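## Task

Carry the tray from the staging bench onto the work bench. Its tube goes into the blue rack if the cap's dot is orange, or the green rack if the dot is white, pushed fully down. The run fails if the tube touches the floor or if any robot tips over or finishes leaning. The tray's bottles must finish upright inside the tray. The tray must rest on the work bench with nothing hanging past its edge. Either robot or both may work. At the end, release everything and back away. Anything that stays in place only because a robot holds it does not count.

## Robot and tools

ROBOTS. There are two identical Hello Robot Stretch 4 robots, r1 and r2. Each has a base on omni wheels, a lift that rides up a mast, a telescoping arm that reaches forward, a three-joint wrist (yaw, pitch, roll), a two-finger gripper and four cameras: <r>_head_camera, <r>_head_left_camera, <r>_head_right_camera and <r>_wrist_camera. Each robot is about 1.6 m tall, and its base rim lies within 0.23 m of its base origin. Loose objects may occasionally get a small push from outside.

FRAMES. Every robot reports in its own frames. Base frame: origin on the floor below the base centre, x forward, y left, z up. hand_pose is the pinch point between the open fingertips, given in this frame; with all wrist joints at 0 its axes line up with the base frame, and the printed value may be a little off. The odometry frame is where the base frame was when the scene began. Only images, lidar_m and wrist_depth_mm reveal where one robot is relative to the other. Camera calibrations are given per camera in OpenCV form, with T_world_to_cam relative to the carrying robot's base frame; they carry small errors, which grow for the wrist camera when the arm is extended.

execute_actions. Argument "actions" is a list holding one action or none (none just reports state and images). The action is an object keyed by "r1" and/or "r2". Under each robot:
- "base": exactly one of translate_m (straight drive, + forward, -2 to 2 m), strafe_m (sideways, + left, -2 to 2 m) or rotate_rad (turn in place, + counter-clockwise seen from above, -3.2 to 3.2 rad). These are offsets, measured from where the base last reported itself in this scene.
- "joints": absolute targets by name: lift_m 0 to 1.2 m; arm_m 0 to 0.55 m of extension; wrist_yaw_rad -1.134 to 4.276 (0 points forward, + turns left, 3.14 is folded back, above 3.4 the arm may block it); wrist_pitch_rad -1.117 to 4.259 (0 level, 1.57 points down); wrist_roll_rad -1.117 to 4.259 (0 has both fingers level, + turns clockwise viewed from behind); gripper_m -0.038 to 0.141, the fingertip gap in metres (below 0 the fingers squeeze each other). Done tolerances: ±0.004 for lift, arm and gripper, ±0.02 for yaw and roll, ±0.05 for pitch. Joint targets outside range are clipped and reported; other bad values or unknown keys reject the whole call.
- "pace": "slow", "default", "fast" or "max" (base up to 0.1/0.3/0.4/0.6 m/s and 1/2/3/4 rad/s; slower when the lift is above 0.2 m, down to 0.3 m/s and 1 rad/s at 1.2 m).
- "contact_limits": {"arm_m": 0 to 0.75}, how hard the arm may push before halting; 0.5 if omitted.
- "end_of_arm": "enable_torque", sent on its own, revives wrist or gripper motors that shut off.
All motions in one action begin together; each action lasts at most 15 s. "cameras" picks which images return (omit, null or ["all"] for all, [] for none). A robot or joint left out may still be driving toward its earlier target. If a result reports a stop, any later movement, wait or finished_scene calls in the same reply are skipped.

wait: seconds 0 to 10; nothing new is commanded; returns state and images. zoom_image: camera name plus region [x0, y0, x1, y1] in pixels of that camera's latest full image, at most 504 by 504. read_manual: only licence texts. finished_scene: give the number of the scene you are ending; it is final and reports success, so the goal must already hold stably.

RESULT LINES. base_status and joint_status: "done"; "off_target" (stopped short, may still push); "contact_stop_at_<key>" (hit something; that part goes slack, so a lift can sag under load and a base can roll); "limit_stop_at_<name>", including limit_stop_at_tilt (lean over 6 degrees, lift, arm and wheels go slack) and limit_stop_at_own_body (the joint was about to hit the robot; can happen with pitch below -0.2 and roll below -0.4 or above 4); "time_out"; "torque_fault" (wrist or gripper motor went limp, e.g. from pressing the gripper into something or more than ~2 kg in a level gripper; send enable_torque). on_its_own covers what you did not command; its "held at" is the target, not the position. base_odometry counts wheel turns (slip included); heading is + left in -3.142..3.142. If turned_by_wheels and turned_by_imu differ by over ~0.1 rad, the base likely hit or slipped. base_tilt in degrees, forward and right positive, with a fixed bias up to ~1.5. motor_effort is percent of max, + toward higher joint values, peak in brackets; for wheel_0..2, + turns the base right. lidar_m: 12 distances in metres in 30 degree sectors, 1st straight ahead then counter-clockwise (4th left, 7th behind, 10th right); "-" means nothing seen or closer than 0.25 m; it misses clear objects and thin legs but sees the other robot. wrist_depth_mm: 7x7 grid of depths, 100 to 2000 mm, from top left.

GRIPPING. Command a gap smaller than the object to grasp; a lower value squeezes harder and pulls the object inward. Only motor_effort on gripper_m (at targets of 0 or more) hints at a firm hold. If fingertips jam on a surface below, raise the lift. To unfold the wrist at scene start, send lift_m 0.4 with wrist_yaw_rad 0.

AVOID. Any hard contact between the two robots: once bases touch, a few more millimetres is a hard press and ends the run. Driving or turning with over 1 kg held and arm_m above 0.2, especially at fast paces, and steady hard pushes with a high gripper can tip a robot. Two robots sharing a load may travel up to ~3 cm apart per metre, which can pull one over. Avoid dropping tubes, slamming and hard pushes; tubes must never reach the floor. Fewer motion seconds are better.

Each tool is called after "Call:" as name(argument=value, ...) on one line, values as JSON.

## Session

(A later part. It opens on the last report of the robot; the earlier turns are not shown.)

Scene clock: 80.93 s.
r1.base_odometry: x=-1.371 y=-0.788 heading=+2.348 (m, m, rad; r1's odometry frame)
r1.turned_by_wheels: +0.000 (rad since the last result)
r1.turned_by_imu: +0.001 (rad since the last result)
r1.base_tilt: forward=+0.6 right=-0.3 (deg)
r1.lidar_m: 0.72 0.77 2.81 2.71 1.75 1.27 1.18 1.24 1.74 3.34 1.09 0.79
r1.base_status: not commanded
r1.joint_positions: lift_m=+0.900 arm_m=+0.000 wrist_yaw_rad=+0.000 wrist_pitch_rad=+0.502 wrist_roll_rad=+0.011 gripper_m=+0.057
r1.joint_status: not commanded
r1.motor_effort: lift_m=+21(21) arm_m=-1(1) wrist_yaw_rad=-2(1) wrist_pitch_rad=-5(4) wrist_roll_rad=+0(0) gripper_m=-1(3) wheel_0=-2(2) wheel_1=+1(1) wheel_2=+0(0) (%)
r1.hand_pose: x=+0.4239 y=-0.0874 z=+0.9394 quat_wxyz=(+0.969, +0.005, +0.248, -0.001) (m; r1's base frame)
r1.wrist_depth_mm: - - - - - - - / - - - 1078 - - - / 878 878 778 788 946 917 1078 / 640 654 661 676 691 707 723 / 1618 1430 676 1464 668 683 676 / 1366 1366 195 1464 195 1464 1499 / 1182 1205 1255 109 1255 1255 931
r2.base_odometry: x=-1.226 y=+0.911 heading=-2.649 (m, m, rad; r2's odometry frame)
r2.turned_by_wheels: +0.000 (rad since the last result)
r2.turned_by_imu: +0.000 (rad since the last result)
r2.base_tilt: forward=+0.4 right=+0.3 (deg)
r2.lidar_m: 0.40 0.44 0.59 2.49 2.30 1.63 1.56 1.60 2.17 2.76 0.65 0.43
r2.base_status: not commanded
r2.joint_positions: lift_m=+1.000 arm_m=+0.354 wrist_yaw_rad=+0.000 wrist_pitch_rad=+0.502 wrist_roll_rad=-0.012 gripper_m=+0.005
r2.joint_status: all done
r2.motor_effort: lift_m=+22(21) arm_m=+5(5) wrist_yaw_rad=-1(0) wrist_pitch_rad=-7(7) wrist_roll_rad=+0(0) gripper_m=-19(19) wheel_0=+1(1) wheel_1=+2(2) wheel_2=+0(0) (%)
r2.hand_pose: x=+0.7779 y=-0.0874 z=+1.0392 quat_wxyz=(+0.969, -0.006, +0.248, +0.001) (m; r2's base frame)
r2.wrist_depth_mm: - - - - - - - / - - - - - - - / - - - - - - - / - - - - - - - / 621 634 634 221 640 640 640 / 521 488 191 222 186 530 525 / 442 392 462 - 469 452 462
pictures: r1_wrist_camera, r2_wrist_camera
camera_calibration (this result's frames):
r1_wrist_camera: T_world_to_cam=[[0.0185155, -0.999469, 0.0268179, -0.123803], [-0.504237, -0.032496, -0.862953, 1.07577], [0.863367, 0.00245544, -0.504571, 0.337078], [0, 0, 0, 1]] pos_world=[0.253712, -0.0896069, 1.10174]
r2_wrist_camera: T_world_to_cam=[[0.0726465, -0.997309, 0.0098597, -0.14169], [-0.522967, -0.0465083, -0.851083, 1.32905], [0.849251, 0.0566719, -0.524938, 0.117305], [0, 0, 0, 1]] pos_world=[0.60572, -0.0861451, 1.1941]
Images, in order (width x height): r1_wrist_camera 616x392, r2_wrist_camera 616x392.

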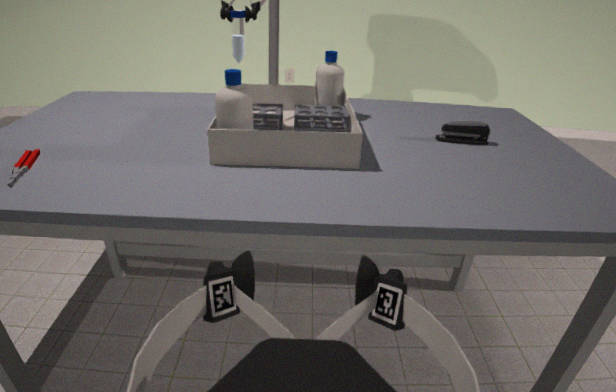

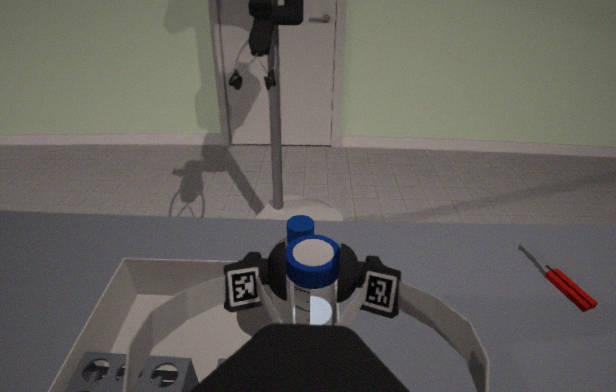

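Call:
execute_actions(actions=[{"r2":{"base":{"strafe_m":2.0},"joints":{"arm_m":0.1,"lift_m":1.05}},"r1":{"base":{"translate_m":0.33},"joints":{"lift_m":1.1,"wrist_pitch_rad":1.57,"wrist_roll_rad":1.57}}}], cameras=[])

Call:
execute_actions(actions=[{"r2":{"base":{"strafe_m":1.1}},"r1":{"joints":{"arm_m":0.3}}}], cameras=["r2_head_camera","r2_wrist_camera","r1_head_camera","r1_wrist_camera"])

Scene clock: 100.03 s.
r1.base_odometry: x=-1.603 y=-0.553 heading=+2.349 (m, m, rad; r1's odometry frame)
r1.turned_by_wheels: +0.001 (rad since the last result)
r1.turned_by_imu: +0.005 (rad since the last result)
r1.base_tilt: forward=+0.6 right=-0.2 (deg)
r1.lidar_m: 0.40 0.41 0.57 2.72 2.24 1.63 1.54 1.62 2.20 2.54 0.63 0.45
r1.base_status: done
r1.joint_positions: lift_m=+1.100 arm_m=+0.000 wrist_yaw_rad=+0.000 wrist_pitch_rad=+1.570 wrist_roll_rad=+1.570 gripper_m=+0.057
r1.joint_status: all done
r1.motor_effort: lift_m=+21(19) arm_m=-1(1) wrist_yaw_rad=+1(0) wrist_pitch_rad=+0(2) wrist_roll_rad=+0(5) gripper_m=-3(3) wheel_0=+4(9) wheel_1=+5(10) wheel_2=-3(12) (%)
r1.hand_pose: x=+0.1713 y=-0.0874 z=+0.9896 quat_wxyz=(+0.501, +0.500, +0.500, -0.499) (m; r1's base frame)
r1.wrist_depth_mm: 449 1160 1182 1182 1182 1160 1182 / 449 1205 1182 1229 1205 1182 1182 / 455 1205 1182 1182 1182 1182 1205 / 452 1205 1182 1182 991 1182 1182 / 455 1182 1205 991 1008 1205 351 / 459 1205 195 1205 195 1205 1205 / 459 473 1205 109 1205 1205 1205
r2.base_odometry: x=-0.280 y=-0.851 heading=-2.649 (m, m, rad; r2's odometry frame)
r2.turned_by_wheels: +0.000 (rad since the last result)
r2.turned_by_imu: +0.005 (rad since the last result)
r2.base_tilt: forward=+0.4 right=+0.3 (deg)
r2.lidar_m: 3.12 0.65 0.58 1.47 2.37 1.70 1.61 1.67 2.26 1.69 1.28 3.28
r2.base_status: done
r2.joint_positions: lift_m=+1.050 arm_m=+0.101 wrist_yaw_rad=+0.000 wrist_pitch_rad=+0.502 wrist_roll_rad=-0.012 gripper_m=+0.005
r2.joint_status: all done
r2.motor_effort: lift_m=+21(26) arm_m=-5(7) wrist_yaw_rad=-1(1) wrist_pitch_rad=-8(9) wrist_roll_rad=-1(1) gripper_m=-18(19) wheel_0=+0(12) wheel_1=+0(9) wheel_2=+0(0) (%)
r2.hand_pose: x=+0.5246 y=-0.0874 z=+1.0892 quat_wxyz=(+0.969, -0.006, +0.249, +0.001) (m; r2's base frame)
r2.wrist_depth_mm: - - - - - - - / - - - - - - - / - - - - - - - / 866 - - - - - - / 750 1708 1863 221 1808 1808 1863 / 1464 1430 191 221 186 1499 1499 / 1308 1255 1308 - 1366 1308 1336
pictures: none
No camera images: the call's "cameras" was empty. Leave "cameras" out to get every camera's image.

Scene clock: 105.03 s.
r1.base_odometry: x=-1.603 y=-0.553 heading=+2.349 (m, m, rad; r1's odometry frame)
r1.turned_by_wheels: +0.000 (rad since the last result)
r1.turned_by_imu: +0.002 (rad since the last result)
r1.base_tilt: forward=+0.5 right=-0.2 (deg)
r1.lidar_m: 0.39 0.41 0.59 2.70 2.23 1.61 1.51 1.59 2.16 2.52 0.64 0.43
r1.base_status: not commanded
r1.joint_positions: lift_m=+1.100 arm_m=+0.299 wrist_yaw_rad=+0.000 wrist_pitch_rad=+1.570 wrist_roll_rad=+1.570 gripper_m=+0.057
r1.joint_status: all done
r1.motor_effort: lift_m=+21(21) arm_m=+5(5) wrist_yaw_rad=-1(1) wrist_pitch_rad=+0(1) wrist_roll_rad=+0(1) gripper_m=-2(1) wheel_0=+4(4) wheel_1=+5(5) wheel_2=-3(3) (%)
r1.hand_pose: x=+0.4704 y=-0.0874 z=+0.9896 quat_wxyz=(+0.501, +0.500, +0.500, -0.499) (m; r1's base frame)
r1.wrist_depth_mm: 449 452 449 452 1205 1182 1160 / 449 449 452 452 1205 1182 1182 / 445 452 455 449 1205 1205 1205 / 452 449 452 452 1205 991 1182 / 449 452 452 452 1008 991 1205 / 452 452 195 452 195 991 1205 / 427 366 455 109 1229 1229 1205
r2.base_odometry: x=+0.241 y=-1.820 heading=-2.649 (m, m, rad; r2's odometry frame)
r2.turned_by_wheels: +0.000 (rad since the last result)
r2.turned_by_imu: +0.003 (rad since the last result)
r2.base_tilt: forward=+0.4 right=+0.3 (deg)
r2.lidar_m: 0.34 0.36 0.51 2.89 2.36 1.68 1.63 1.68 2.29 2.35 0.49 0.37
r2.base_status: done
r2.joint_positions: lift_m=+1.050 arm_m=+0.101 wrist_yaw_rad=+0.000 wrist_pitch_rad=+0.502 wrist_roll_rad=-0.012 gripper_m=+0.005
r2.joint_status: not commanded
r2.motor_effort: lift_m=+21(21) arm_m=-5(5) wrist_yaw_rad=+0(1) wrist_pitch_rad=-8(9) wrist_roll_rad=-1(0) gripper_m=-17(20) wheel_0=+0(11) wheel_1=-1(8) wheel_2=+0(1) (%)
r2.hand_pose: x=+0.5246 y=-0.0874 z=+1.0892 quat_wxyz=(+0.969, -0.006, +0.249, +0.001) (m; r2's base frame)
r2.wrist_depth_mm: - - - - - - - / - - - - - - - / - - - - - - - / 866 878 866 891 904 - - / 691 707 707 222 715 723 723 / 574 585 191 222 186 539 591 / 508 492 521 - 521 508 512
pictures: r1_head_camera, r1_wrist_camera, r2_head_camera, r2_wrist_camera
camera_calibration (this result's frames):
r1_wrist_camera: T_world_to_cam=[[-0.999001, -0.0444886, -0.00426098, 0.466834], [-0.0445881, 0.998636, 0.0271506, 0.135646], [0.00304728, 0.0273135, -0.999622, 1.219], [0, 0, 0, 1]] pos_world=[0.468702, -0.147988, 1.21684]
r2_wrist_camera: T_world_to_cam=[[0.0725728, -0.997315, 0.00982235, -0.123721], [-0.523407, -0.0464669, -0.850815, 1.23901], [0.848987, 0.0566049, -0.525374, 0.359262], [0, 0, 0, 1]] pos_world=[0.352479, -0.0861515, 1.24413]
Images, in order (width x height): r1_head_camera 420x560, r1_wrist_camera 616x392, r2_head_camera 420x560, r2_wrist_camera 616x392.

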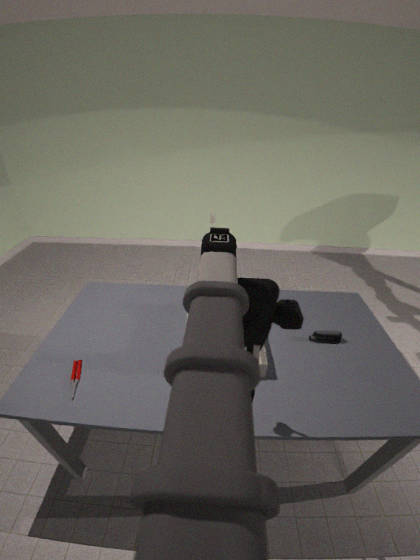

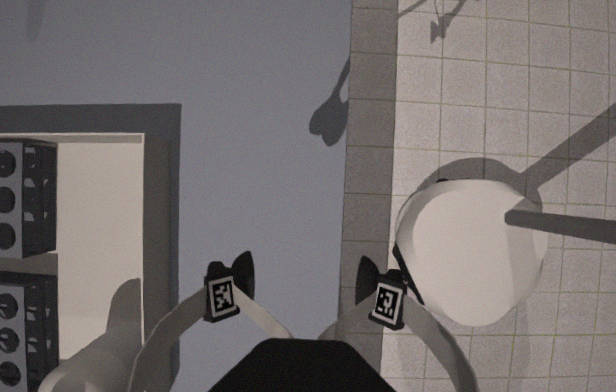

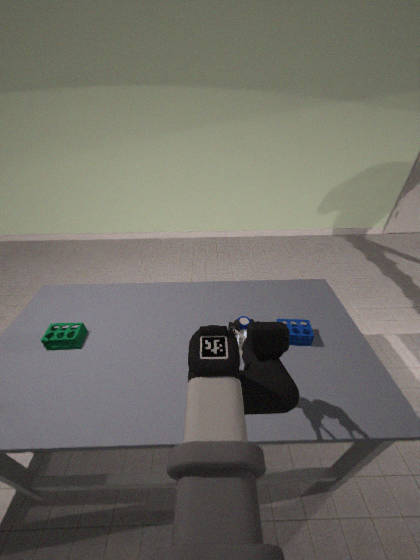

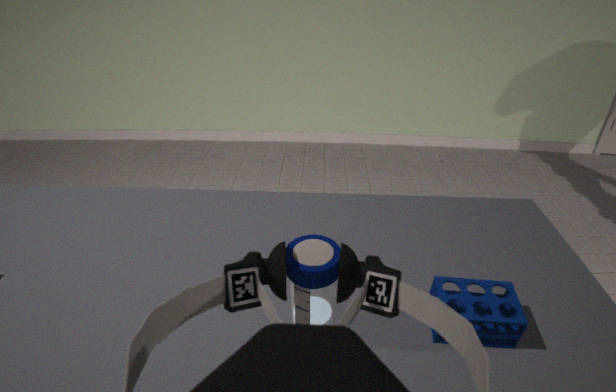

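Call:
execute_actions(actions=[{"r2":{"base":{"strafe_m":0.45},"joints":{"lift_m":1.02}},"r1":{"joints":{"arm_m":0.455,"lift_m":1.0}}}], cameras=["r2_head_left_camera","r2_wrist_camera","r1_wrist_camera"])

Scene clock: 114.67 s.
r1.base_odometry: x=-1.603 y=-0.553 heading=+2.349 (m, m, rad; r1's odometry frame)
r1.turned_by_wheels: +0.000 (rad since the last result)
r1.turned_by_imu: +0.002 (rad since the last result)
r1.base_tilt: forward=+0.6 right=-0.2 (deg)
r1.lidar_m: 0.41 0.43 0.61 2.71 2.26 1.61 1.54 1.60 2.20 2.52 0.62 0.44
r1.base_status: not commanded
r1.joint_positions: lift_m=+1.000 arm_m=+0.454 wrist_yaw_rad=+0.000 wrist_pitch_rad=+1.570 wrist_roll_rad=+1.570 gripper_m=+0.057
r1.joint_status: all done
r1.motor_effort: lift_m=+17(20) arm_m=+4(5) wrist_yaw_rad=+0(1) wrist_pitch_rad=+0(0) wrist_roll_rad=+1(1) gripper_m=-2(3) wheel_0=+4(4) wheel_1=+5(5) wheel_2=-3(2) (%)
r1.hand_pose: x=+0.6254 y=-0.0874 z=+0.8899 quat_wxyz=(+0.501, +0.500, +0.500, -0.499) (m; r1's base frame)
r1.wrist_depth_mm: 349 351 351 353 349 349 1078 / 353 351 353 351 351 351 1078 / 293 347 349 351 353 351 1098 / 291 345 351 351 351 349 904 / 324 347 353 355 353 357 904 / 319 353 195 353 195 353 878 / 298 325 353 109 355 355 1118
r2.base_odometry: x=+0.453 y=-2.216 heading=-2.649 (m, m, rad; r2's odometry frame)
r2.turned_by_wheels: +0.000 (rad since the last result)
r2.turned_by_imu: +0.001 (rad since the last result)
r2.base_tilt: forward=+0.4 right=+0.3 (deg)
r2.lidar_m: 0.34 0.36 0.50 2.45 2.39 1.73 1.62 1.68 2.31 2.81 0.52 0.35
r2.base_status: done
r2.joint_positions: lift_m=+1.020 arm_m=+0.101 wrist_yaw_rad=+0.000 wrist_pitch_rad=+0.502 wrist_roll_rad=-0.012 gripper_m=+0.005
r2.joint_status: all done
r2.motor_effort: lift_m=+17(23) arm_m=-5(5) wrist_yaw_rad=-1(1) wrist_pitch_rad=-9(8) wrist_roll_rad=-1(1) gripper_m=-18(19) wheel_0=+0(8) wheel_1=-1(9) wheel_2=+0(0) (%)
r2.hand_pose: x=+0.5246 y=-0.0874 z=+1.0595 quat_wxyz=(+0.969, -0.006, +0.249, +0.001) (m; r2's base frame)
r2.wrist_depth_mm: - - - - - - - / - - - - - - - / - - - - - - - / - 820 809 831 842 854 831 / 691 654 661 222 668 661 668 / 535 517 191 221 187 549 554 / 477 462 484 - 496 477 484
pictures: r1_wrist_camera, r2_head_left_camera, r2_wrist_camera
camera_calibration (this result's frames):
r1_wrist_camera: T_world_to_cam=[[-0.999001, -0.0444939, -0.00419262, 0.62116], [-0.0445916, 0.998636, 0.0271537, 0.145261], [0.00297873, 0.0273135, -0.999622, 1.11895], [0, 0, 0, 1]] pos_world=[0.623683, -0.147988, 1.11719]
r2_wrist_camera: T_world_to_cam=[[0.0725729, -0.997315, 0.00982241, -0.123429], [-0.523407, -0.046467, -0.850815, 1.21373], [0.848987, 0.056605, -0.525374, 0.34365], [0, 0, 0, 1]] pos_world=[0.352477, -0.0861515, 1.21441]
Images, in order (width x height): r1_wrist_camera 616x392, r2_head_left_camera 420x672, r2_wrist_camera 616x392.

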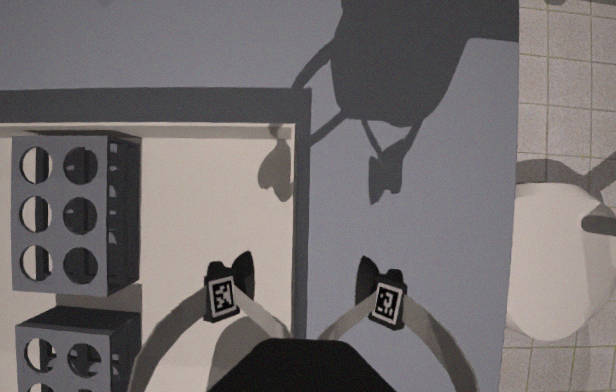

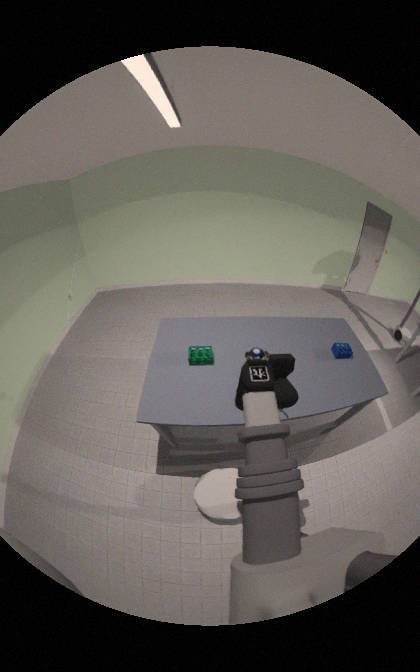

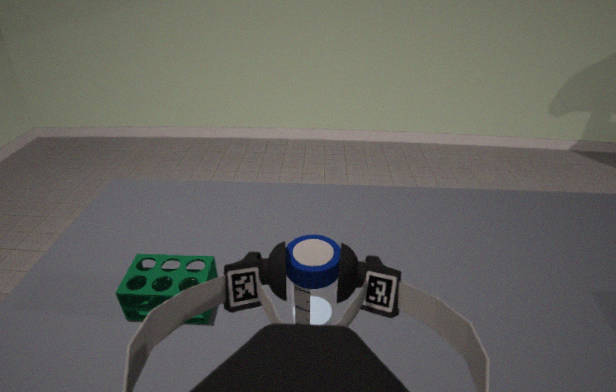

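Call:
execute_actions(actions=[{"r2":{"base":{"strafe_m":0.216},"joints":{"lift_m":0.94,"arm_m":0.312}}}], cameras=["r2_head_left_camera","r2_wrist_camera"])

Call:
zoom_image(camera="r2_head_left_camera", region=[190,290,310,390])

Scene clock: 126.63 s.
r1.base_odometry: x=-1.603 y=-0.553 heading=+2.349 (m, m, rad; r1's odometry frame)
r1.turned_by_wheels: +0.000 (rad since the last result)
r1.turned_by_imu: +0.002 (rad since the last result)
r1.base_tilt: forward=+0.6 right=-0.3 (deg)
r1.lidar_m: 0.40 0.43 0.56 2.68 2.24 1.62 1.52 1.60 2.23 2.55 0.62 0.45
r1.base_status: not commanded
r1.joint_positions: lift_m=+1.000 arm_m=+0.454 wrist_yaw_rad=+0.000 wrist_pitch_rad=+1.570 wrist_roll_rad=+1.570 gripper_m=+0.057
r1.joint_status: not commanded
r1.motor_effort: lift_m=+17(17) arm_m=+5(5) wrist_yaw_rad=+0(0) wrist_pitch_rad=+0(0) wrist_roll_rad=+1(1) gripper_m=-2(4) wheel_0=+4(4) wheel_1=+5(5) wheel_2=-3(3) (%)
r1.hand_pose: x=+0.6254 y=-0.0874 z=+0.8899 quat_wxyz=(+0.501, +0.500, +0.500, -0.499) (m; r1's base frame)
r1.wrist_depth_mm: 353 351 351 351 349 349 1098 / 351 351 351 349 349 351 1118 / 293 343 349 353 353 353 1078 / 291 345 349 353 353 353 878 / 322 347 353 355 353 351 891 / 319 353 195 355 195 357 904 / 297 325 355 109 355 355 1118
r2.base_odometry: x=+0.556 y=-2.406 heading=-2.649 (m, m, rad; r2's odometry frame)
r2.turned_by_wheels: +0.000 (rad since the last result)
r2.turned_by_imu: +0.000 (rad since the last result)
r2.base_tilt: forward=+0.4 right=+0.3 (deg)
r2.lidar_m: 0.34 0.37 2.34 2.22 2.31 1.72 1.64 1.69 2.33 3.03 0.51 0.35
r2.base_status: done
r2.joint_positions: lift_m=+0.940 arm_m=+0.311 wrist_yaw_rad=+0.000 wrist_pitch_rad=+0.502 wrist_roll_rad=-0.012 gripper_m=+0.005
r2.joint_status: all done
r2.motor_effort: lift_m=+17(18) arm_m=+5(5) wrist_yaw_rad=-1(1) wrist_pitch_rad=-8(9) wrist_roll_rad=-1(1) gripper_m=-20(20) wheel_0=-1(7) wheel_1=-2(6) wheel_2=+0(1) (%)
r2.hand_pose: x=+0.7349 y=-0.0874 z=+0.9795 quat_wxyz=(+0.969, -0.006, +0.248, +0.002) (m; r2's base frame)
r2.wrist_depth_mm: - - - - - - - / - - - - - - - / - - - - - - - / - - - - - - - / 1576 564 549 221 549 549 544 / 1308 452 191 221 186 459 455 / 394 384 402 - 407 387 397
pictures: r2_head_left_camera, r2_wrist_camera
camera_calibration (this result's frames):
r2_wrist_camera: T_world_to_cam=[[0.0728176, -0.997297, 0.00982824, -0.138025], [-0.523325, -0.0465956, -0.850858, 1.25573], [0.849016, 0.0568141, -0.525303, 0.123051], [0, 0, 0, 1]] pos_world=[0.562734, -0.0861316, 1.13444]
Images, in order (width x height): r2_head_left_camera 420x672, r2_wrist_camera 616x392.

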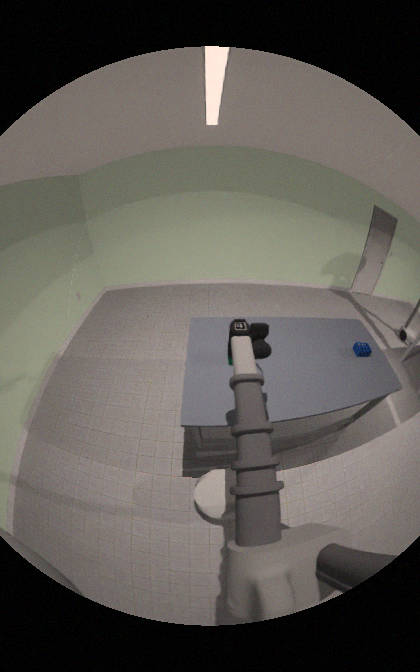

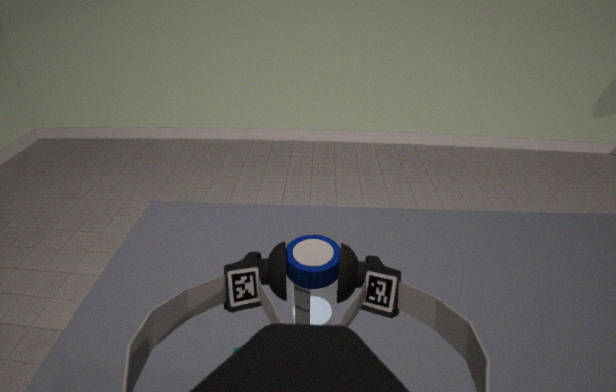

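Region (190, 290, 310, 390) of r2_head_left_camera's 420x672 image, scaled by 4.200, with more detail than that image has.

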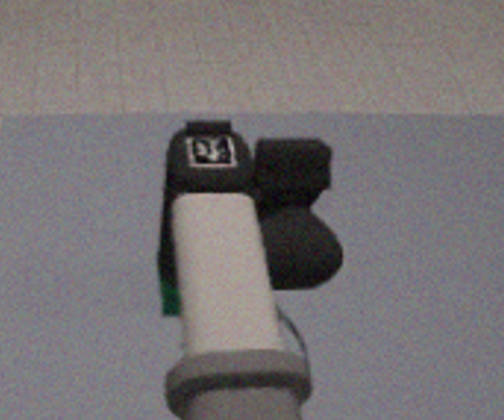

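Call:
execute_actions(actions=[{"r1":{"base":{"translate_m":-0.1},"joints":{"arm_m":0,"lift_m":1.0,"wrist_pitch_rad":0.5,"wrist_roll_rad":0}}}], cameras=[])

Call:
execute_actions(actions=[{"r1":{"base":{"strafe_m":-2},"pace":"max","joints":{"lift_m":0.85,"wrist_yaw_rad":-0.9}}}], cameras=[])

Call:
execute_actions(actions=[{"r1":{"base":{"strafe_m":-1.1},"pace":"max","joints":{"arm_m":0.3}}}], cameras=["r1_head_camera","r1_wrist_camera"])

Scene clock: 137.33 s.
r1.base_odometry: x=-1.533 y=-0.624 heading=+2.348 (m, m, rad; r1's odometry frame)
r1.turned_by_wheels: +0.000 (rad since the last result)
r1.turned_by_imu: +0.001 (rad since the last result)
r1.base_tilt: forward=+0.5 right=-0.3 (deg)
r1.lidar_m: 0.52 0.52 0.74 2.71 2.08 1.51 1.41 1.50 2.09 2.53 0.77 0.54
r1.base_status: done
r1.joint_positions: lift_m=+1.000 arm_m=+0.001 wrist_yaw_rad=+0.000 wrist_pitch_rad=+0.502 wrist_roll_rad=+0.000 gripper_m=+0.057
r1.joint_status: all done
r1.motor_effort: lift_m=+17(17) arm_m=-4(5) wrist_yaw_rad=-1(2) wrist_pitch_rad=-6(11) wrist_roll_rad=-1(7) gripper_m=-2(3) wheel_0=-4(8) wheel_1=-4(8) wheel_2=+3(13) (%)
r1.hand_pose: x=+0.4246 y=-0.0874 z=+1.0395 quat_wxyz=(+0.969, +0.000, +0.248, +0.000) (m; r1's base frame)
r1.wrist_depth_mm: - - - - - - - / - - - - - - - / - - - 931 - - - / 820 842 778 788 904 946 931 / 654 668 609 621 707 732 741 / 544 559 195 580 195 597 597 / 473 469 496 109 500 496 517
r2.base_odometry: x=+0.556 y=-2.406 heading=-2.649 (m, m, rad; r2's odometry frame)
r2.turned_by_wheels: +0.000 (rad since the last result)
r2.turned_by_imu: -0.001 (rad since the last result)
r2.base_tilt: forward=+0.4 right=+0.3 (deg)
r2.lidar_m: 0.34 0.36 2.32 2.23 2.32 1.70 1.64 1.68 2.32 3.02 0.51 0.36
r2.base_status: not commanded
r2.joint_positions: lift_m=+0.940 arm_m=+0.311 wrist_yaw_rad=+0.000 wrist_pitch_rad=+0.502 wrist_roll_rad=-0.012 gripper_m=+0.005
r2.joint_status: not commanded
r2.motor_effort: lift_m=+17(17) arm_m=+5(5) wrist_yaw_rad=-4(3) wrist_pitch_rad=-10(9) wrist_roll_rad=+0(0) gripper_m=-19(20) wheel_0=-1(1) wheel_1=-2(2) wheel_2=+0(0) (%)
r2.hand_pose: x=+0.7349 y=-0.0874 z=+0.9795 quat_wxyz=(+0.969, -0.006, +0.248, +0.002) (m; r2's base frame)
r2.wrist_depth_mm: - - - - - - - / - - - - - - - / - - - - - - - / - - - - - - - / 1618 569 544 221 554 549 554 / 1336 452 191 222 186 459 459 / 394 377 404 - 404 387 399
pictures: none
No camera images: the call's "cameras" was empty. Leave "cameras" out to get every camera's image.

Scene clock: 144.20 s.
r1.base_odometry: x=-0.107 y=+0.779 heading=+2.348 (m, m, rad; r1's odometry frame)
r1.turned_by_wheels: +0.000 (rad since the last result)
r1.turned_by_imu: -0.010 (rad since the last result)
r1.base_tilt: forward=+0.5 right=-0.3 (deg)
r1.lidar_m: 3.30 1.71 1.30 2.02 2.04 1.48 1.40 1.46 1.96 4.03 0.84 0.75
r1.base_status: done
r1.joint_positions: lift_m=+0.850 arm_m=+0.001 wrist_yaw_rad=-0.900 wrist_pitch_rad=+0.502 wrist_roll_rad=+0.000 gripper_m=+0.057
r1.joint_status: all done
r1.motor_effort: lift_m=+18(19) arm_m=-4(5) wrist_yaw_rad=+0(5) wrist_pitch_rad=-6(6) wrist_roll_rad=+0(1) gripper_m=-3(1) wheel_0=+4(18) wheel_1=-1(11) wheel_2=+0(1) (%)
r1.hand_pose: x=+0.2604 y=-0.2524 z=+0.8895 quat_wxyz=(+0.872, +0.108, +0.224, -0.421) (m; r1's base frame)
r1.wrist_depth_mm: - - - - - - - / - 1118 1042 1182 1255 - - / - 854 768 842 - - - / 1983 1808 732 - - - - / 1537 1464 1499 1661 1708 1661 1756 / 1281 1308 194 1366 195 1430 1397 / 1138 1160 1138 109 1205 1205 1205
r2.base_odometry: x=+0.556 y=-2.406 heading=-2.649 (m, m, rad; r2's odometry frame)
r2.turned_by_wheels: +0.000 (rad since the last result)
r2.turned_by_imu: -0.001 (rad since the last result)
r2.base_tilt: forward=+0.4 right=+0.3 (deg)
r2.lidar_m: 0.34 0.35 2.32 2.24 2.31 1.73 1.64 1.69 2.34 3.01 0.50 0.37
r2.base_status: not commanded
r2.joint_positions: lift_m=+0.940 arm_m=+0.311 wrist_yaw_rad=+0.000 wrist_pitch_rad=+0.502 wrist_roll_rad=-0.012 gripper_m=+0.005
r2.joint_status: not commanded
r2.motor_effort: lift_m=+17(17) arm_m=+5(4) wrist_yaw_rad=+0(2) wrist_pitch_rad=-8(8) wrist_roll_rad=-1(1) gripper_m=-18(16) wheel_0=-1(1) wheel_1=-2(2) wheel_2=+0(0) (%)
r2.hand_pose: x=+0.7349 y=-0.0874 z=+0.9795 quat_wxyz=(+0.969, -0.006, +0.248, +0.002) (m; r2's base frame)
r2.wrist_depth_mm: - - - - - - - / - - - - - - - / - - - - - - - / - - - - - - - / 1618 564 544 223 549 554 554 / 1397 452 191 222 185 455 455 / 394 379 402 - 404 387 399
pictures: none
No camera images: the call's "cameras" was empty. Leave "cameras" out to get every camera's image.

Scene clock: 148.23 s.
r1.base_odometry: x=+0.677 y=+1.550 heading=+2.349 (m, m, rad; r1's odometry frame)
r1.turned_by_wheels: +0.000 (rad since the last result)
r1.turned_by_imu: -0.004 (rad since the last result)
r1.base_tilt: forward=+0.6 right=-0.2 (deg)
r1.lidar_m: 0.58 0.59 0.82 2.32 2.05 1.45 1.34 1.43 1.94 2.91 0.90 0.63
r1.base_status: done
r1.joint_positions: lift_m=+0.850 arm_m=+0.299 wrist_yaw_rad=-0.900 wrist_pitch_rad=+0.502 wrist_roll_rad=+0.000 gripper_m=+0.057
r1.joint_status: all done
r1.motor_effort: lift_m=+18(18) arm_m=+4(6) wrist_yaw_rad=+0(1) wrist_pitch_rad=-6(6) wrist_roll_rad=-1(0) gripper_m=-2(4) wheel_0=+4(16) wheel_1=-1(12) wheel_2=+0(1) (%)
r1.hand_pose: x=+0.5589 y=-0.2524 z=+0.8895 quat_wxyz=(+0.872, +0.108, +0.224, -0.421) (m; r1's base frame)
r1.wrist_depth_mm: - - - - - - - / - - - - - - - / 707 732 699 759 809 - - / 535 549 569 585 591 - - / 427 439 449 466 530 1708 1708 / 355 366 195 392 195 1366 1366 / 310 309 329 109 1160 1182 1205
r2.base_odometry: x=+0.556 y=-2.406 heading=-2.649 (m, m, rad; r2's odometry frame)
r2.turned_by_wheels: +0.000 (rad since the last result)
r2.turned_by_imu: -0.001 (rad since the last result)
r2.base_tilt: forward=+0.4 right=+0.3 (deg)
r2.lidar_m: 0.33 0.36 2.34 2.22 2.31 1.71 1.65 1.68 2.33 3.01 0.52 0.34
r2.base_status: not commanded
r2.joint_positions: lift_m=+0.940 arm_m=+0.311 wrist_yaw_rad=+0.000 wrist_pitch_rad=+0.502 wrist_roll_rad=-0.012 gripper_m=+0.005
r2.joint_status: not commanded
r2.motor_effort: lift_m=+17(17) arm_m=+5(5) wrist_yaw_rad=-1(1) wrist_pitch_rad=-9(9) wrist_roll_rad=-1(1) gripper_m=-21(19) wheel_0=-1(1) wheel_1=-2(2) wheel_2=+0(0) (%)
r2.hand_pose: x=+0.7349 y=-0.0874 z=+0.9795 quat_wxyz=(+0.969, -0.006, +0.248, +0.002) (m; r2's base frame)
r2.wrist_depth_mm: - - - - - - - / - - - - - - - / - - - - - - - / - - - - - - - / 1661 564 544 221 544 554 549 / 1336 452 192 223 186 459 455 / 394 379 404 - 402 387 399
pictures: r1_head_camera, r1_wrist_camera
camera_calibration (this result's frames):
r1_wrist_camera: T_world_to_cam=[[-0.76782, -0.639644, 0.036175, 0.232055], [-0.347418, 0.368265, -0.86237, 1.10843], [0.538288, -0.674713, -0.504985, 0.206896], [0, 0, 0, 1]] pos_world=[0.451895, -0.120167, 1.05196]
Images, in order (width x height): r1_head_camera 420x560, r1_wrist_camera 616x392.

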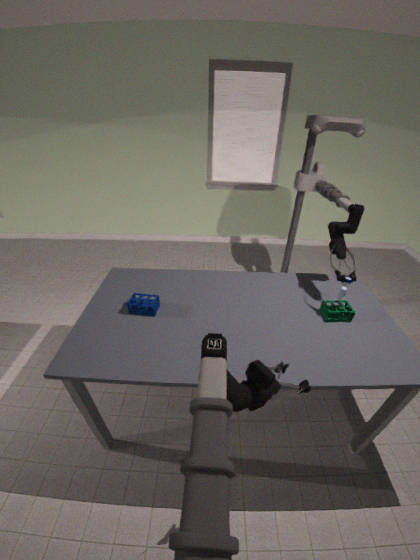

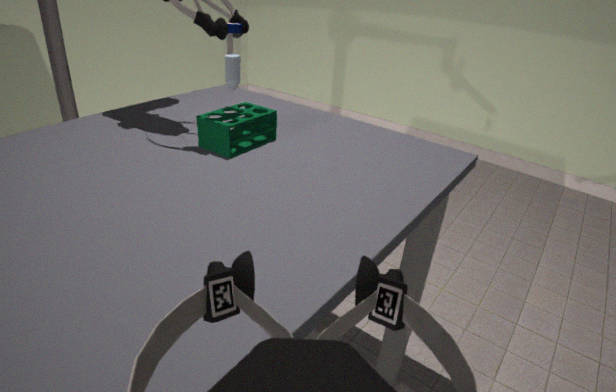

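Call:
execute_actions(actions=[{"r2":{"joints":{"lift_m":0.905},"pace":"slow"},"r1":{"joints":{"arm_m":0.55,"wrist_yaw_rad":-1.1,"lift_m":0.9}}}], cameras=["r1_head_camera","r1_wrist_camera"])

Call:
zoom_image(camera="r1_wrist_camera", region=[150,20,400,220])

Call:
zoom_image(camera="r1_head_camera", region=[300,260,380,330])

Scene clock: 160.43 s.
r1.base_odometry: x=+0.677 y=+1.550 heading=+2.349 (m, m, rad; r1's odometry frame)
r1.turned_by_wheels: +0.000 (rad since the last result)
r1.turned_by_imu: +0.002 (rad since the last result)
r1.base_tilt: forward=+0.6 right=-0.2 (deg)
r1.lidar_m: 0.57 0.61 0.81 2.36 2.04 1.43 1.36 1.44 1.93 2.91 0.88 0.62
r1.base_status: not commanded
r1.joint_positions: lift_m=+0.900 arm_m=+0.549 wrist_yaw_rad=-1.100 wrist_pitch_rad=+0.502 wrist_roll_rad=+0.000 gripper_m=+0.057
r1.joint_status: all done
r1.motor_effort: lift_m=+21(25) arm_m=+5(5) wrist_yaw_rad=-1(5) wrist_pitch_rad=-7(6) wrist_roll_rad=-1(0) gripper_m=-2(4) wheel_0=+4(4) wheel_1=+0(1) wheel_2=+0(0) (%)
r1.hand_pose: x=+0.7567 y=-0.2650 z=+0.9392 quat_wxyz=(+0.826, +0.130, +0.212, -0.506) (m; r1's base frame)
r1.wrist_depth_mm: - - - - - - - / - - - - - - - / - - 866 - - - - / 627 647 609 647 699 759 - / 504 517 530 539 549 585 1808 / 421 427 195 449 195 492 1499 / 368 364 382 109 387 413 1281
r2.base_odometry: x=+0.556 y=-2.406 heading=-2.649 (m, m, rad; r2's odometry frame)
r2.turned_by_wheels: +0.000 (rad since the last result)
r2.turned_by_imu: -0.001 (rad since the last result)
r2.base_tilt: forward=+0.4 right=+0.3 (deg)
r2.lidar_m: 0.32 0.33 2.33 2.22 2.30 1.73 1.63 1.71 2.32 3.04 0.50 0.36
r2.base_status: not commanded
r2.joint_positions: lift_m=+0.905 arm_m=+0.311 wrist_yaw_rad=+0.000 wrist_pitch_rad=+0.502 wrist_roll_rad=-0.012 gripper_m=+0.005
r2.joint_status: all done
r2.motor_effort: lift_m=+17(19) arm_m=+5(5) wrist_yaw_rad=-1(0) wrist_pitch_rad=-9(9) wrist_roll_rad=-1(0) gripper_m=-19(19) wheel_0=-1(1) wheel_1=-2(2) wheel_2=+0(0) (%)
r2.hand_pose: x=+0.7349 y=-0.0874 z=+0.9445 quat_wxyz=(+0.969, -0.006, +0.248, +0.002) (m; r2's base frame)
r2.wrist_depth_mm: - - - - - - - / - - - - - - - / - - - - - - - / - 1921 615 627 615 627 - / 1576 496 496 222 500 500 500 / 439 410 192 221 186 415 413 / 355 345 359 - 362 353 359
pictures: r1_head_camera, r1_wrist_camera
camera_calibration (this result's frames):
r1_wrist_camera: T_world_to_cam=[[-0.879597, -0.474341, 0.0361829, 0.502525], [-0.267331, 0.429945, -0.86237, 1.18043], [0.393501, -0.768211, -0.504985, 0.201762], [0, 0, 0, 1]] pos_world=[0.678192, -0.114156, 1.10167]
Images, in order (width x height): r1_head_camera 420x560, r1_wrist_camera 616x392.

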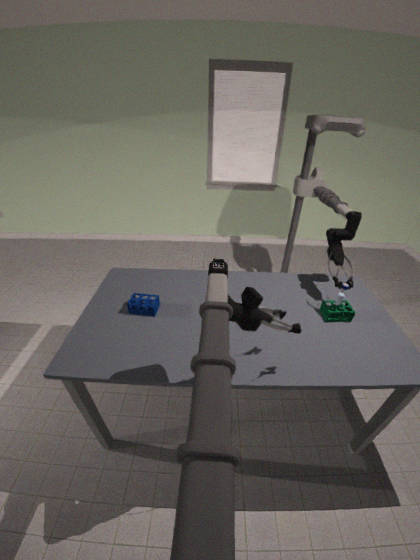

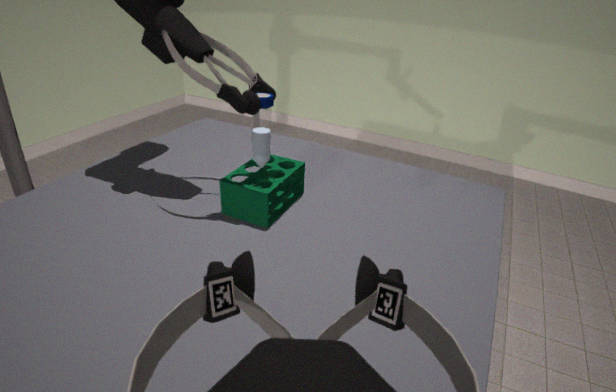

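Region (150, 20, 400, 220) of r1_wrist_camera's 616x392 image, scaled by 2.016; it fills the top 403 rows of this view, and the rest is white.

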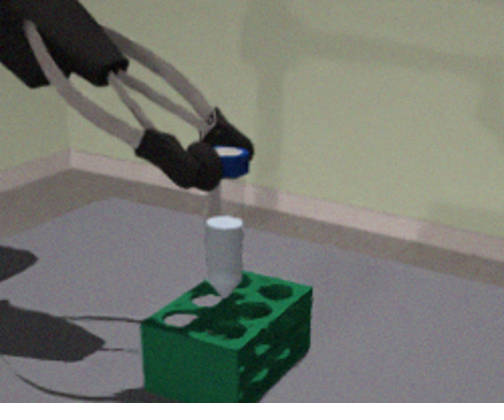

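Region (300, 260, 380, 330) of r1_head_camera's 420x560 image, scaled by 6.300, with more detail than that image has; it fills the top 441 rows of this view, and the rest is white.

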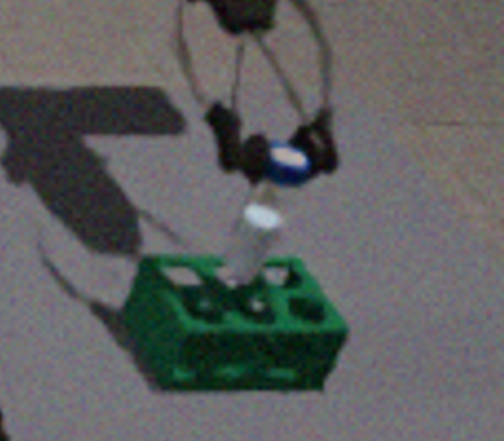

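Call:
execute_actions(actions=[{"r2":{"joints":{"lift_m":0.893,"arm_m":0.331},"pace":"slow"}}], cameras=["r1_head_camera","r1_wrist_camera"])

Call:
zoom_image(camera="r1_wrist_camera", region=[200,80,330,230])

Call:
zoom_image(camera="r1_head_camera", region=[300,260,380,330])

Scene clock: 170.20 s.
r1.base_odometry: x=+0.677 y=+1.550 heading=+2.349 (m, m, rad; r1's odometry frame)
r1.turned_by_wheels: +0.000 (rad since the last result)
r1.turned_by_imu: +0.001 (rad since the last result)
r1.base_tilt: forward=+0.7 right=-0.3 (deg)
r1.lidar_m: 0.57 0.61 0.81 2.35 2.05 1.44 1.37 1.42 1.89 2.91 0.90 0.63
r1.base_status: not commanded
r1.joint_positions: lift_m=+0.900 arm_m=+0.549 wrist_yaw_rad=-1.100 wrist_pitch_rad=+0.502 wrist_roll_rad=+0.000 gripper_m=+0.057
r1.joint_status: not commanded
r1.motor_effort: lift_m=+21(21) arm_m=+5(5) wrist_yaw_rad=-1(1) wrist_pitch_rad=-7(6) wrist_roll_rad=-1(0) gripper_m=-4(5) wheel_0=+4(4) wheel_1=+0(0) wheel_2=+0(0) (%)
r1.hand_pose: x=+0.7567 y=-0.2650 z=+0.9392 quat_wxyz=(+0.826, +0.130, +0.212, -0.506) (m; r1's base frame)
r1.wrist_depth_mm: - - - - - - - / - - - - - - - / - - 891 904 - - - / 634 640 603 647 699 759 - / 504 512 521 539 554 591 1808 / 415 427 195 449 195 496 1464 / 364 364 384 109 387 413 1255
r2.base_odometry: x=+0.556 y=-2.406 heading=-2.649 (m, m, rad; r2's odometry frame)
r2.turned_by_wheels: +0.000 (rad since the last result)
r2.turned_by_imu: -0.001 (rad since the last result)
r2.base_tilt: forward=+0.4 right=+0.2 (deg)
r2.lidar_m: 0.33 0.36 2.33 2.23 2.32 1.73 1.63 1.67 2.29 3.02 0.52 0.35
r2.base_status: not commanded
r2.joint_positions: lift_m=+0.893 arm_m=+0.330 wrist_yaw_rad=+0.000 wrist_pitch_rad=+0.501 wrist_roll_rad=-0.012 gripper_m=+0.005
r2.joint_status: all done
r2.motor_effort: lift_m=+16(18) arm_m=+5(6) wrist_yaw_rad=+0(2) wrist_pitch_rad=-5(9) wrist_roll_rad=+0(0) gripper_m=-17(18) wheel_0=-1(1) wheel_1=-2(2) wheel_2=+0(0) (%)
r2.hand_pose: x=+0.7540 y=-0.0874 z=+0.9329 quat_wxyz=(+0.969, -0.006, +0.248, +0.002) (m; r2's base frame)
r2.wrist_depth_mm: - - - - - - - / - - - - - - - / - - - - - - - / 1983 - 591 597 603 597 - / 1537 473 484 222 484 484 480 / 404 394 191 220 186 399 399 / 343 334 343 - 349 342 349
pictures: r1_head_camera, r1_wrist_camera
camera_calibration (this result's frames):
r1_wrist_camera: T_world_to_cam=[[-0.879597, -0.474341, 0.0361828, 0.502525], [-0.267331, 0.429945, -0.86237, 1.18043], [0.393501, -0.768211, -0.504985, 0.201762], [0, 0, 0, 1]] pos_world=[0.678192, -0.114156, 1.10167]
Images, in order (width x height): r1_head_camera 420x560, r1_wrist_camera 616x392.

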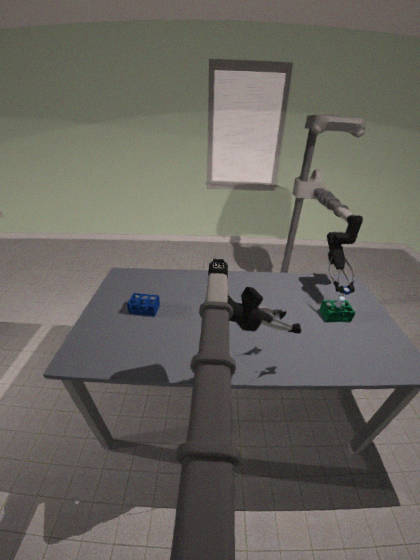

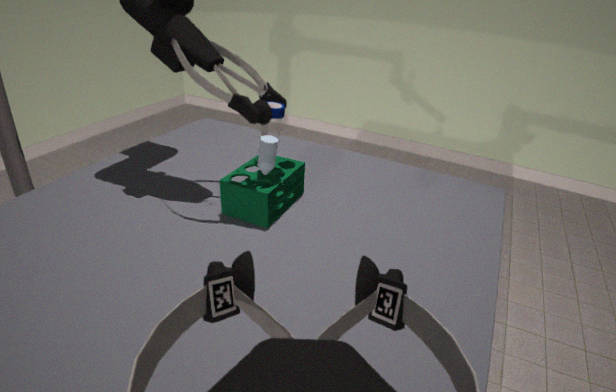

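Region (200, 80, 330, 230) of r1_wrist_camera's 616x392 image, scaled by 3.360; it fills the left 437 columns of this view, and the rest is white.

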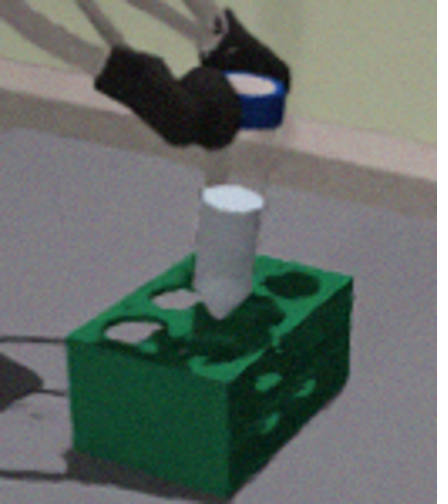

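Region (300, 260, 380, 330) of r1_head_camera's 420x560 image, scaled by 6.300, with more detail than that image has; it fills the top 441 rows of this view, and the rest is white.

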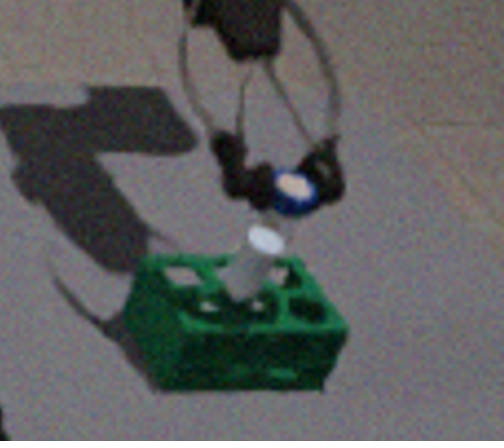

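Call:
execute_actions(actions=[{"r2":{"joints":{"lift_m":0.90},"pace":"slow"}}], cameras=[])

Call:
execute_actions(actions=[{"r2":{"joints":{"arm_m":0.343},"pace":"slow"}}], cameras=[])

Call:
execute_actions(actions=[{"r2":{"joints":{"lift_m":0.882},"pace":"slow"}}], cameras=["r1_head_camera","r1_wrist_camera"])

Call:
zoom_image(camera="r1_wrist_camera", region=[200,80,330,230])

Call:
zoom_image(camera="r1_head_camera", region=[300,260,380,330])

Scene clock: 183.87 s.
r1.base_odometry: x=+0.677 y=+1.550 heading=+2.349 (m, m, rad; r1's odometry frame)
r1.turned_by_wheels: +0.000 (rad since the last result)
r1.turned_by_imu: +0.001 (rad since the last result)
r1.base_tilt: forward=+0.6 right=-0.3 (deg)
r1.lidar_m: 0.56 0.60 0.80 2.35 2.04 1.44 1.35 1.43 1.93 2.93 0.90 0.62
r1.base_status: not commanded
r1.joint_positions: lift_m=+0.900 arm_m=+0.549 wrist_yaw_rad=-1.100 wrist_pitch_rad=+0.502 wrist_roll_rad=+0.000 gripper_m=+0.057
r1.joint_status: not commanded
r1.motor_effort: lift_m=+21(21) arm_m=+4(5) wrist_yaw_rad=-1(2) wrist_pitch_rad=-6(6) wrist_roll_rad=-1(1) gripper_m=-2(3) wheel_0=+4(4) wheel_1=-1(0) wheel_2=+0(0) (%)
r1.hand_pose: x=+0.7567 y=-0.2650 z=+0.9392 quat_wxyz=(+0.826, +0.130, +0.212, -0.506) (m; r1's base frame)
r1.wrist_depth_mm: - - - - - - - / - - - - - - - / - - 878 - - - - / 640 647 615 647 691 759 - / 508 521 525 539 549 574 1808 / 418 433 195 449 196 496 1499 / 366 359 384 109 387 413 1281
r2.base_odometry: x=+0.556 y=-2.406 heading=-2.649 (m, m, rad; r2's odometry frame)
r2.turned_by_wheels: +0.000 (rad since the last result)
r2.turned_by_imu: -0.001 (rad since the last result)
r2.base_tilt: forward=+0.4 right=+0.3 (deg)
r2.lidar_m: 0.33 0.35 2.34 2.22 2.33 1.75 1.63 1.68 2.34 3.03 0.50 0.36
r2.base_status: not commanded
r2.joint_positions: lift_m=+0.900 arm_m=+0.330 wrist_yaw_rad=+0.000 wrist_pitch_rad=+0.502 wrist_roll_rad=-0.012 gripper_m=+0.005
r2.joint_status: all done
r2.motor_effort: lift_m=+22(26) arm_m=+5(5) wrist_yaw_rad=-3(1) wrist_pitch_rad=-7(7) wrist_roll_rad=-1(0) gripper_m=-19(19) wheel_0=-1(1) wheel_1=-2(2) wheel_2=+0(0) (%)
r2.hand_pose: x=+0.7539 y=-0.0874 z=+0.9392 quat_wxyz=(+0.969, -0.006, +0.248, +0.002) (m; r2's base frame)
r2.wrist_depth_mm: - - - - - - - / - - - - - - - / - - - - - - - / - - 603 609 609 - - / 1576 488 488 223 492 488 488 / 413 402 191 220 186 407 407 / 347 342 345 - 357 347 355
pictures: none
No camera images: the call's "cameras" was empty. Leave "cameras" out to get every camera's image.

Scene clock: 184.83 s.
r1.base_odometry: x=+0.677 y=+1.550 heading=+2.349 (m, m, rad; r1's odometry frame)
r1.turned_by_wheels: +0.000 (rad since the last result)
r1.turned_by_imu: +0.000 (rad since the last result)
r1.base_tilt: forward=+0.7 right=-0.3 (deg)
r1.lidar_m: 0.57 0.59 0.83 2.38 2.03 1.44 1.36 1.41 1.92 2.92 0.87 0.63
r1.base_status: not commanded
r1.joint_positions: lift_m=+0.900 arm_m=+0.549 wrist_yaw_rad=-1.100 wrist_pitch_rad=+0.502 wrist_roll_rad=+0.000 gripper_m=+0.057
r1.joint_status: not commanded
r1.motor_effort: lift_m=+21(21) arm_m=+5(4) wrist_yaw_rad=-1(1) wrist_pitch_rad=-6(6) wrist_roll_rad=-1(1) gripper_m=-2(4) wheel_0=+4(4) wheel_1=-1(1) wheel_2=+0(0) (%)
r1.hand_pose: x=+0.7567 y=-0.2650 z=+0.9392 quat_wxyz=(+0.826, +0.130, +0.212, -0.506) (m; r1's base frame)
r1.wrist_depth_mm: - - - - - - - / - - - - - - - / - - 878 866 - - - / 627 647 609 647 699 750 - / 504 521 530 539 549 585 1808 / 421 430 195 445 195 492 1499 / 366 362 382 109 387 413 1281
r2.base_odometry: x=+0.556 y=-2.406 heading=-2.649 (m, m, rad; r2's odometry frame)
r2.turned_by_wheels: +0.000 (rad since the last result)
r2.turned_by_imu: +0.000 (rad since the last result)
r2.base_tilt: forward=+0.4 right=+0.3 (deg)
r2.lidar_m: 0.33 0.34 2.33 2.22 2.32 1.72 1.64 1.67 2.33 3.02 0.49 0.35
r2.base_status: not commanded
r2.joint_positions: lift_m=+0.900 arm_m=+0.342 wrist_yaw_rad=+0.000 wrist_pitch_rad=+0.502 wrist_roll_rad=-0.012 gripper_m=+0.005
r2.joint_status: all done
r2.motor_effort: lift_m=+22(22) arm_m=+5(5) wrist_yaw_rad=-2(1) wrist_pitch_rad=-7(7) wrist_roll_rad=-1(1) gripper_m=-20(18) wheel_0=-1(1) wheel_1=-2(2) wheel_2=+0(0) (%)
r2.hand_pose: x=+0.7659 y=-0.0874 z=+0.9392 quat_wxyz=(+0.969, -0.006, +0.248, +0.002) (m; r2's base frame)
r2.wrist_depth_mm: - - - - - - - / - - - - - - - / - - - - - - - / - - 597 - - 1336 - / 1576 484 484 221 496 488 488 / 413 404 191 220 186 407 407 / 349 343 359 - 359 345 355
pictures: none
No camera images: the call's "cameras" was empty. Leave "cameras" out to get every camera's image.

Scene clock: 185.73 s.
r1.base_odometry: x=+0.677 y=+1.550 heading=+2.349 (m, m, rad; r1's odometry frame)
r1.turned_by_wheels: +0.000 (rad since the last result)
r1.turned_by_imu: +0.000 (rad since the last result)
r1.base_tilt: forward=+0.5 right=-0.2 (deg)
r1.lidar_m: 0.56 0.59 0.80 2.38 2.04 1.45 1.37 1.43 1.92 2.93 0.86 0.64
r1.base_status: not commanded
r1.joint_positions: lift_m=+0.900 arm_m=+0.549 wrist_yaw_rad=-1.100 wrist_pitch_rad=+0.502 wrist_roll_rad=+0.000 gripper_m=+0.057
r1.joint_status: not commanded
r1.motor_effort: lift_m=+21(21) arm_m=+5(4) wrist_yaw_rad=-1(0) wrist_pitch_rad=-6(6) wrist_roll_rad=-1(0) gripper_m=-4(1) wheel_0=+4(4) wheel_1=+0(1) wheel_2=+0(0) (%)
r1.hand_pose: x=+0.7567 y=-0.2650 z=+0.9392 quat_wxyz=(+0.826, +0.130, +0.212, -0.506) (m; r1's base frame)
r1.wrist_depth_mm: - - - - - - - / - - - - - - - / - - 878 878 - - - / 627 647 603 654 691 750 - / 504 521 521 539 549 585 1808 / 421 430 195 445 195 496 1499 / 366 362 384 109 387 410 1281
r2.base_odometry: x=+0.556 y=-2.406 heading=-2.649 (m, m, rad; r2's odometry frame)
r2.turned_by_wheels: +0.000 (rad since the last result)
r2.turned_by_imu: +0.000 (rad since the last result)
r2.base_tilt: forward=+0.4 right=+0.3 (deg)
r2.lidar_m: 0.33 0.36 2.33 2.22 2.31 1.74 1.63 1.68 2.31 3.02 0.50 0.37
r2.base_status: not commanded
r2.joint_positions: lift_m=+0.882 arm_m=+0.342 wrist_yaw_rad=+0.000 wrist_pitch_rad=+0.502 wrist_roll_rad=-0.012 gripper_m=+0.005
r2.joint_status: all done
r2.motor_effort: lift_m=+17(17) arm_m=+5(5) wrist_yaw_rad=+0(0) wrist_pitch_rad=-7(7) wrist_roll_rad=-1(1) gripper_m=-19(18) wheel_0=-1(1) wheel_1=-2(2) wheel_2=+0(0) (%)
r2.hand_pose: x=+0.7659 y=-0.0874 z=+0.9217 quat_wxyz=(+0.969, -0.006, +0.248, +0.002) (m; r2's base frame)
r2.wrist_depth_mm: - - - - - - - / - - - - - - - / - - - - - - - / 1983 1756 574 580 574 585 591 / 1537 459 462 221 462 462 462 / 377 377 190 220 186 389 384 / 330 322 329 - 334 329 336
pictures: r1_head_camera, r1_wrist_camera
camera_calibration (this result's frames):
r1_wrist_camera: T_world_to_cam=[[-0.879597, -0.474341, 0.036183, 0.502525], [-0.267331, 0.429945, -0.86237, 1.18043], [0.393501, -0.768211, -0.504984, 0.201762], [0, 0, 0, 1]] pos_world=[0.678192, -0.114156, 1.10167]
Images, in order (width x height): r1_head_camera 420x560, r1_wrist_camera 616x392.

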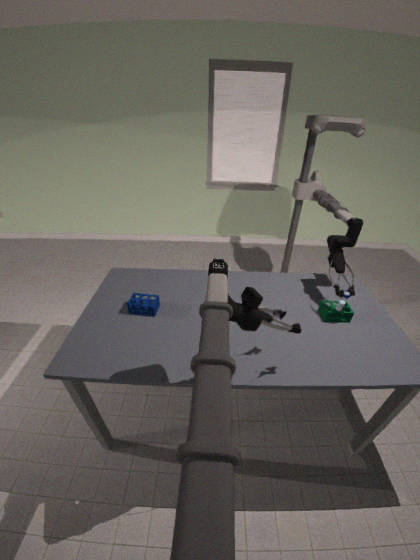

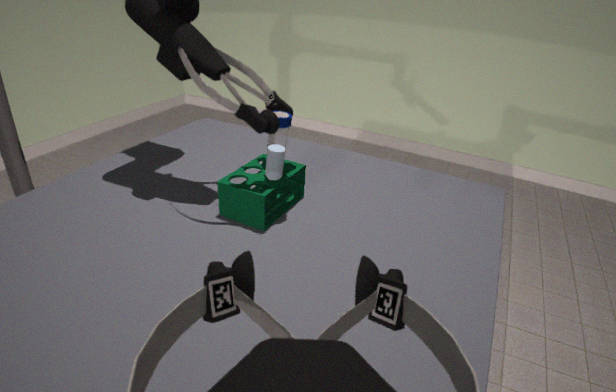

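Region (200, 80, 330, 230) of r1_wrist_camera's 616x392 image, scaled by 3.360; it fills the left 437 columns of this view, and the rest is white.

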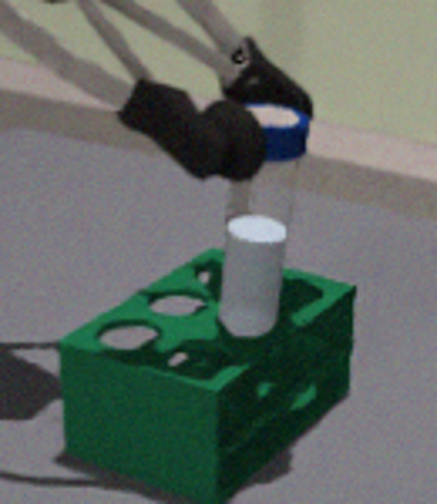

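Region (300, 260, 380, 330) of r1_head_camera's 420x560 image, scaled by 6.300, with more detail than that image has; it fills the top 441 rows of this view, and the rest is white.

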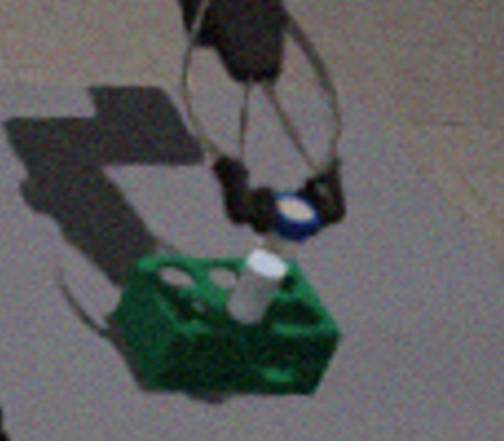

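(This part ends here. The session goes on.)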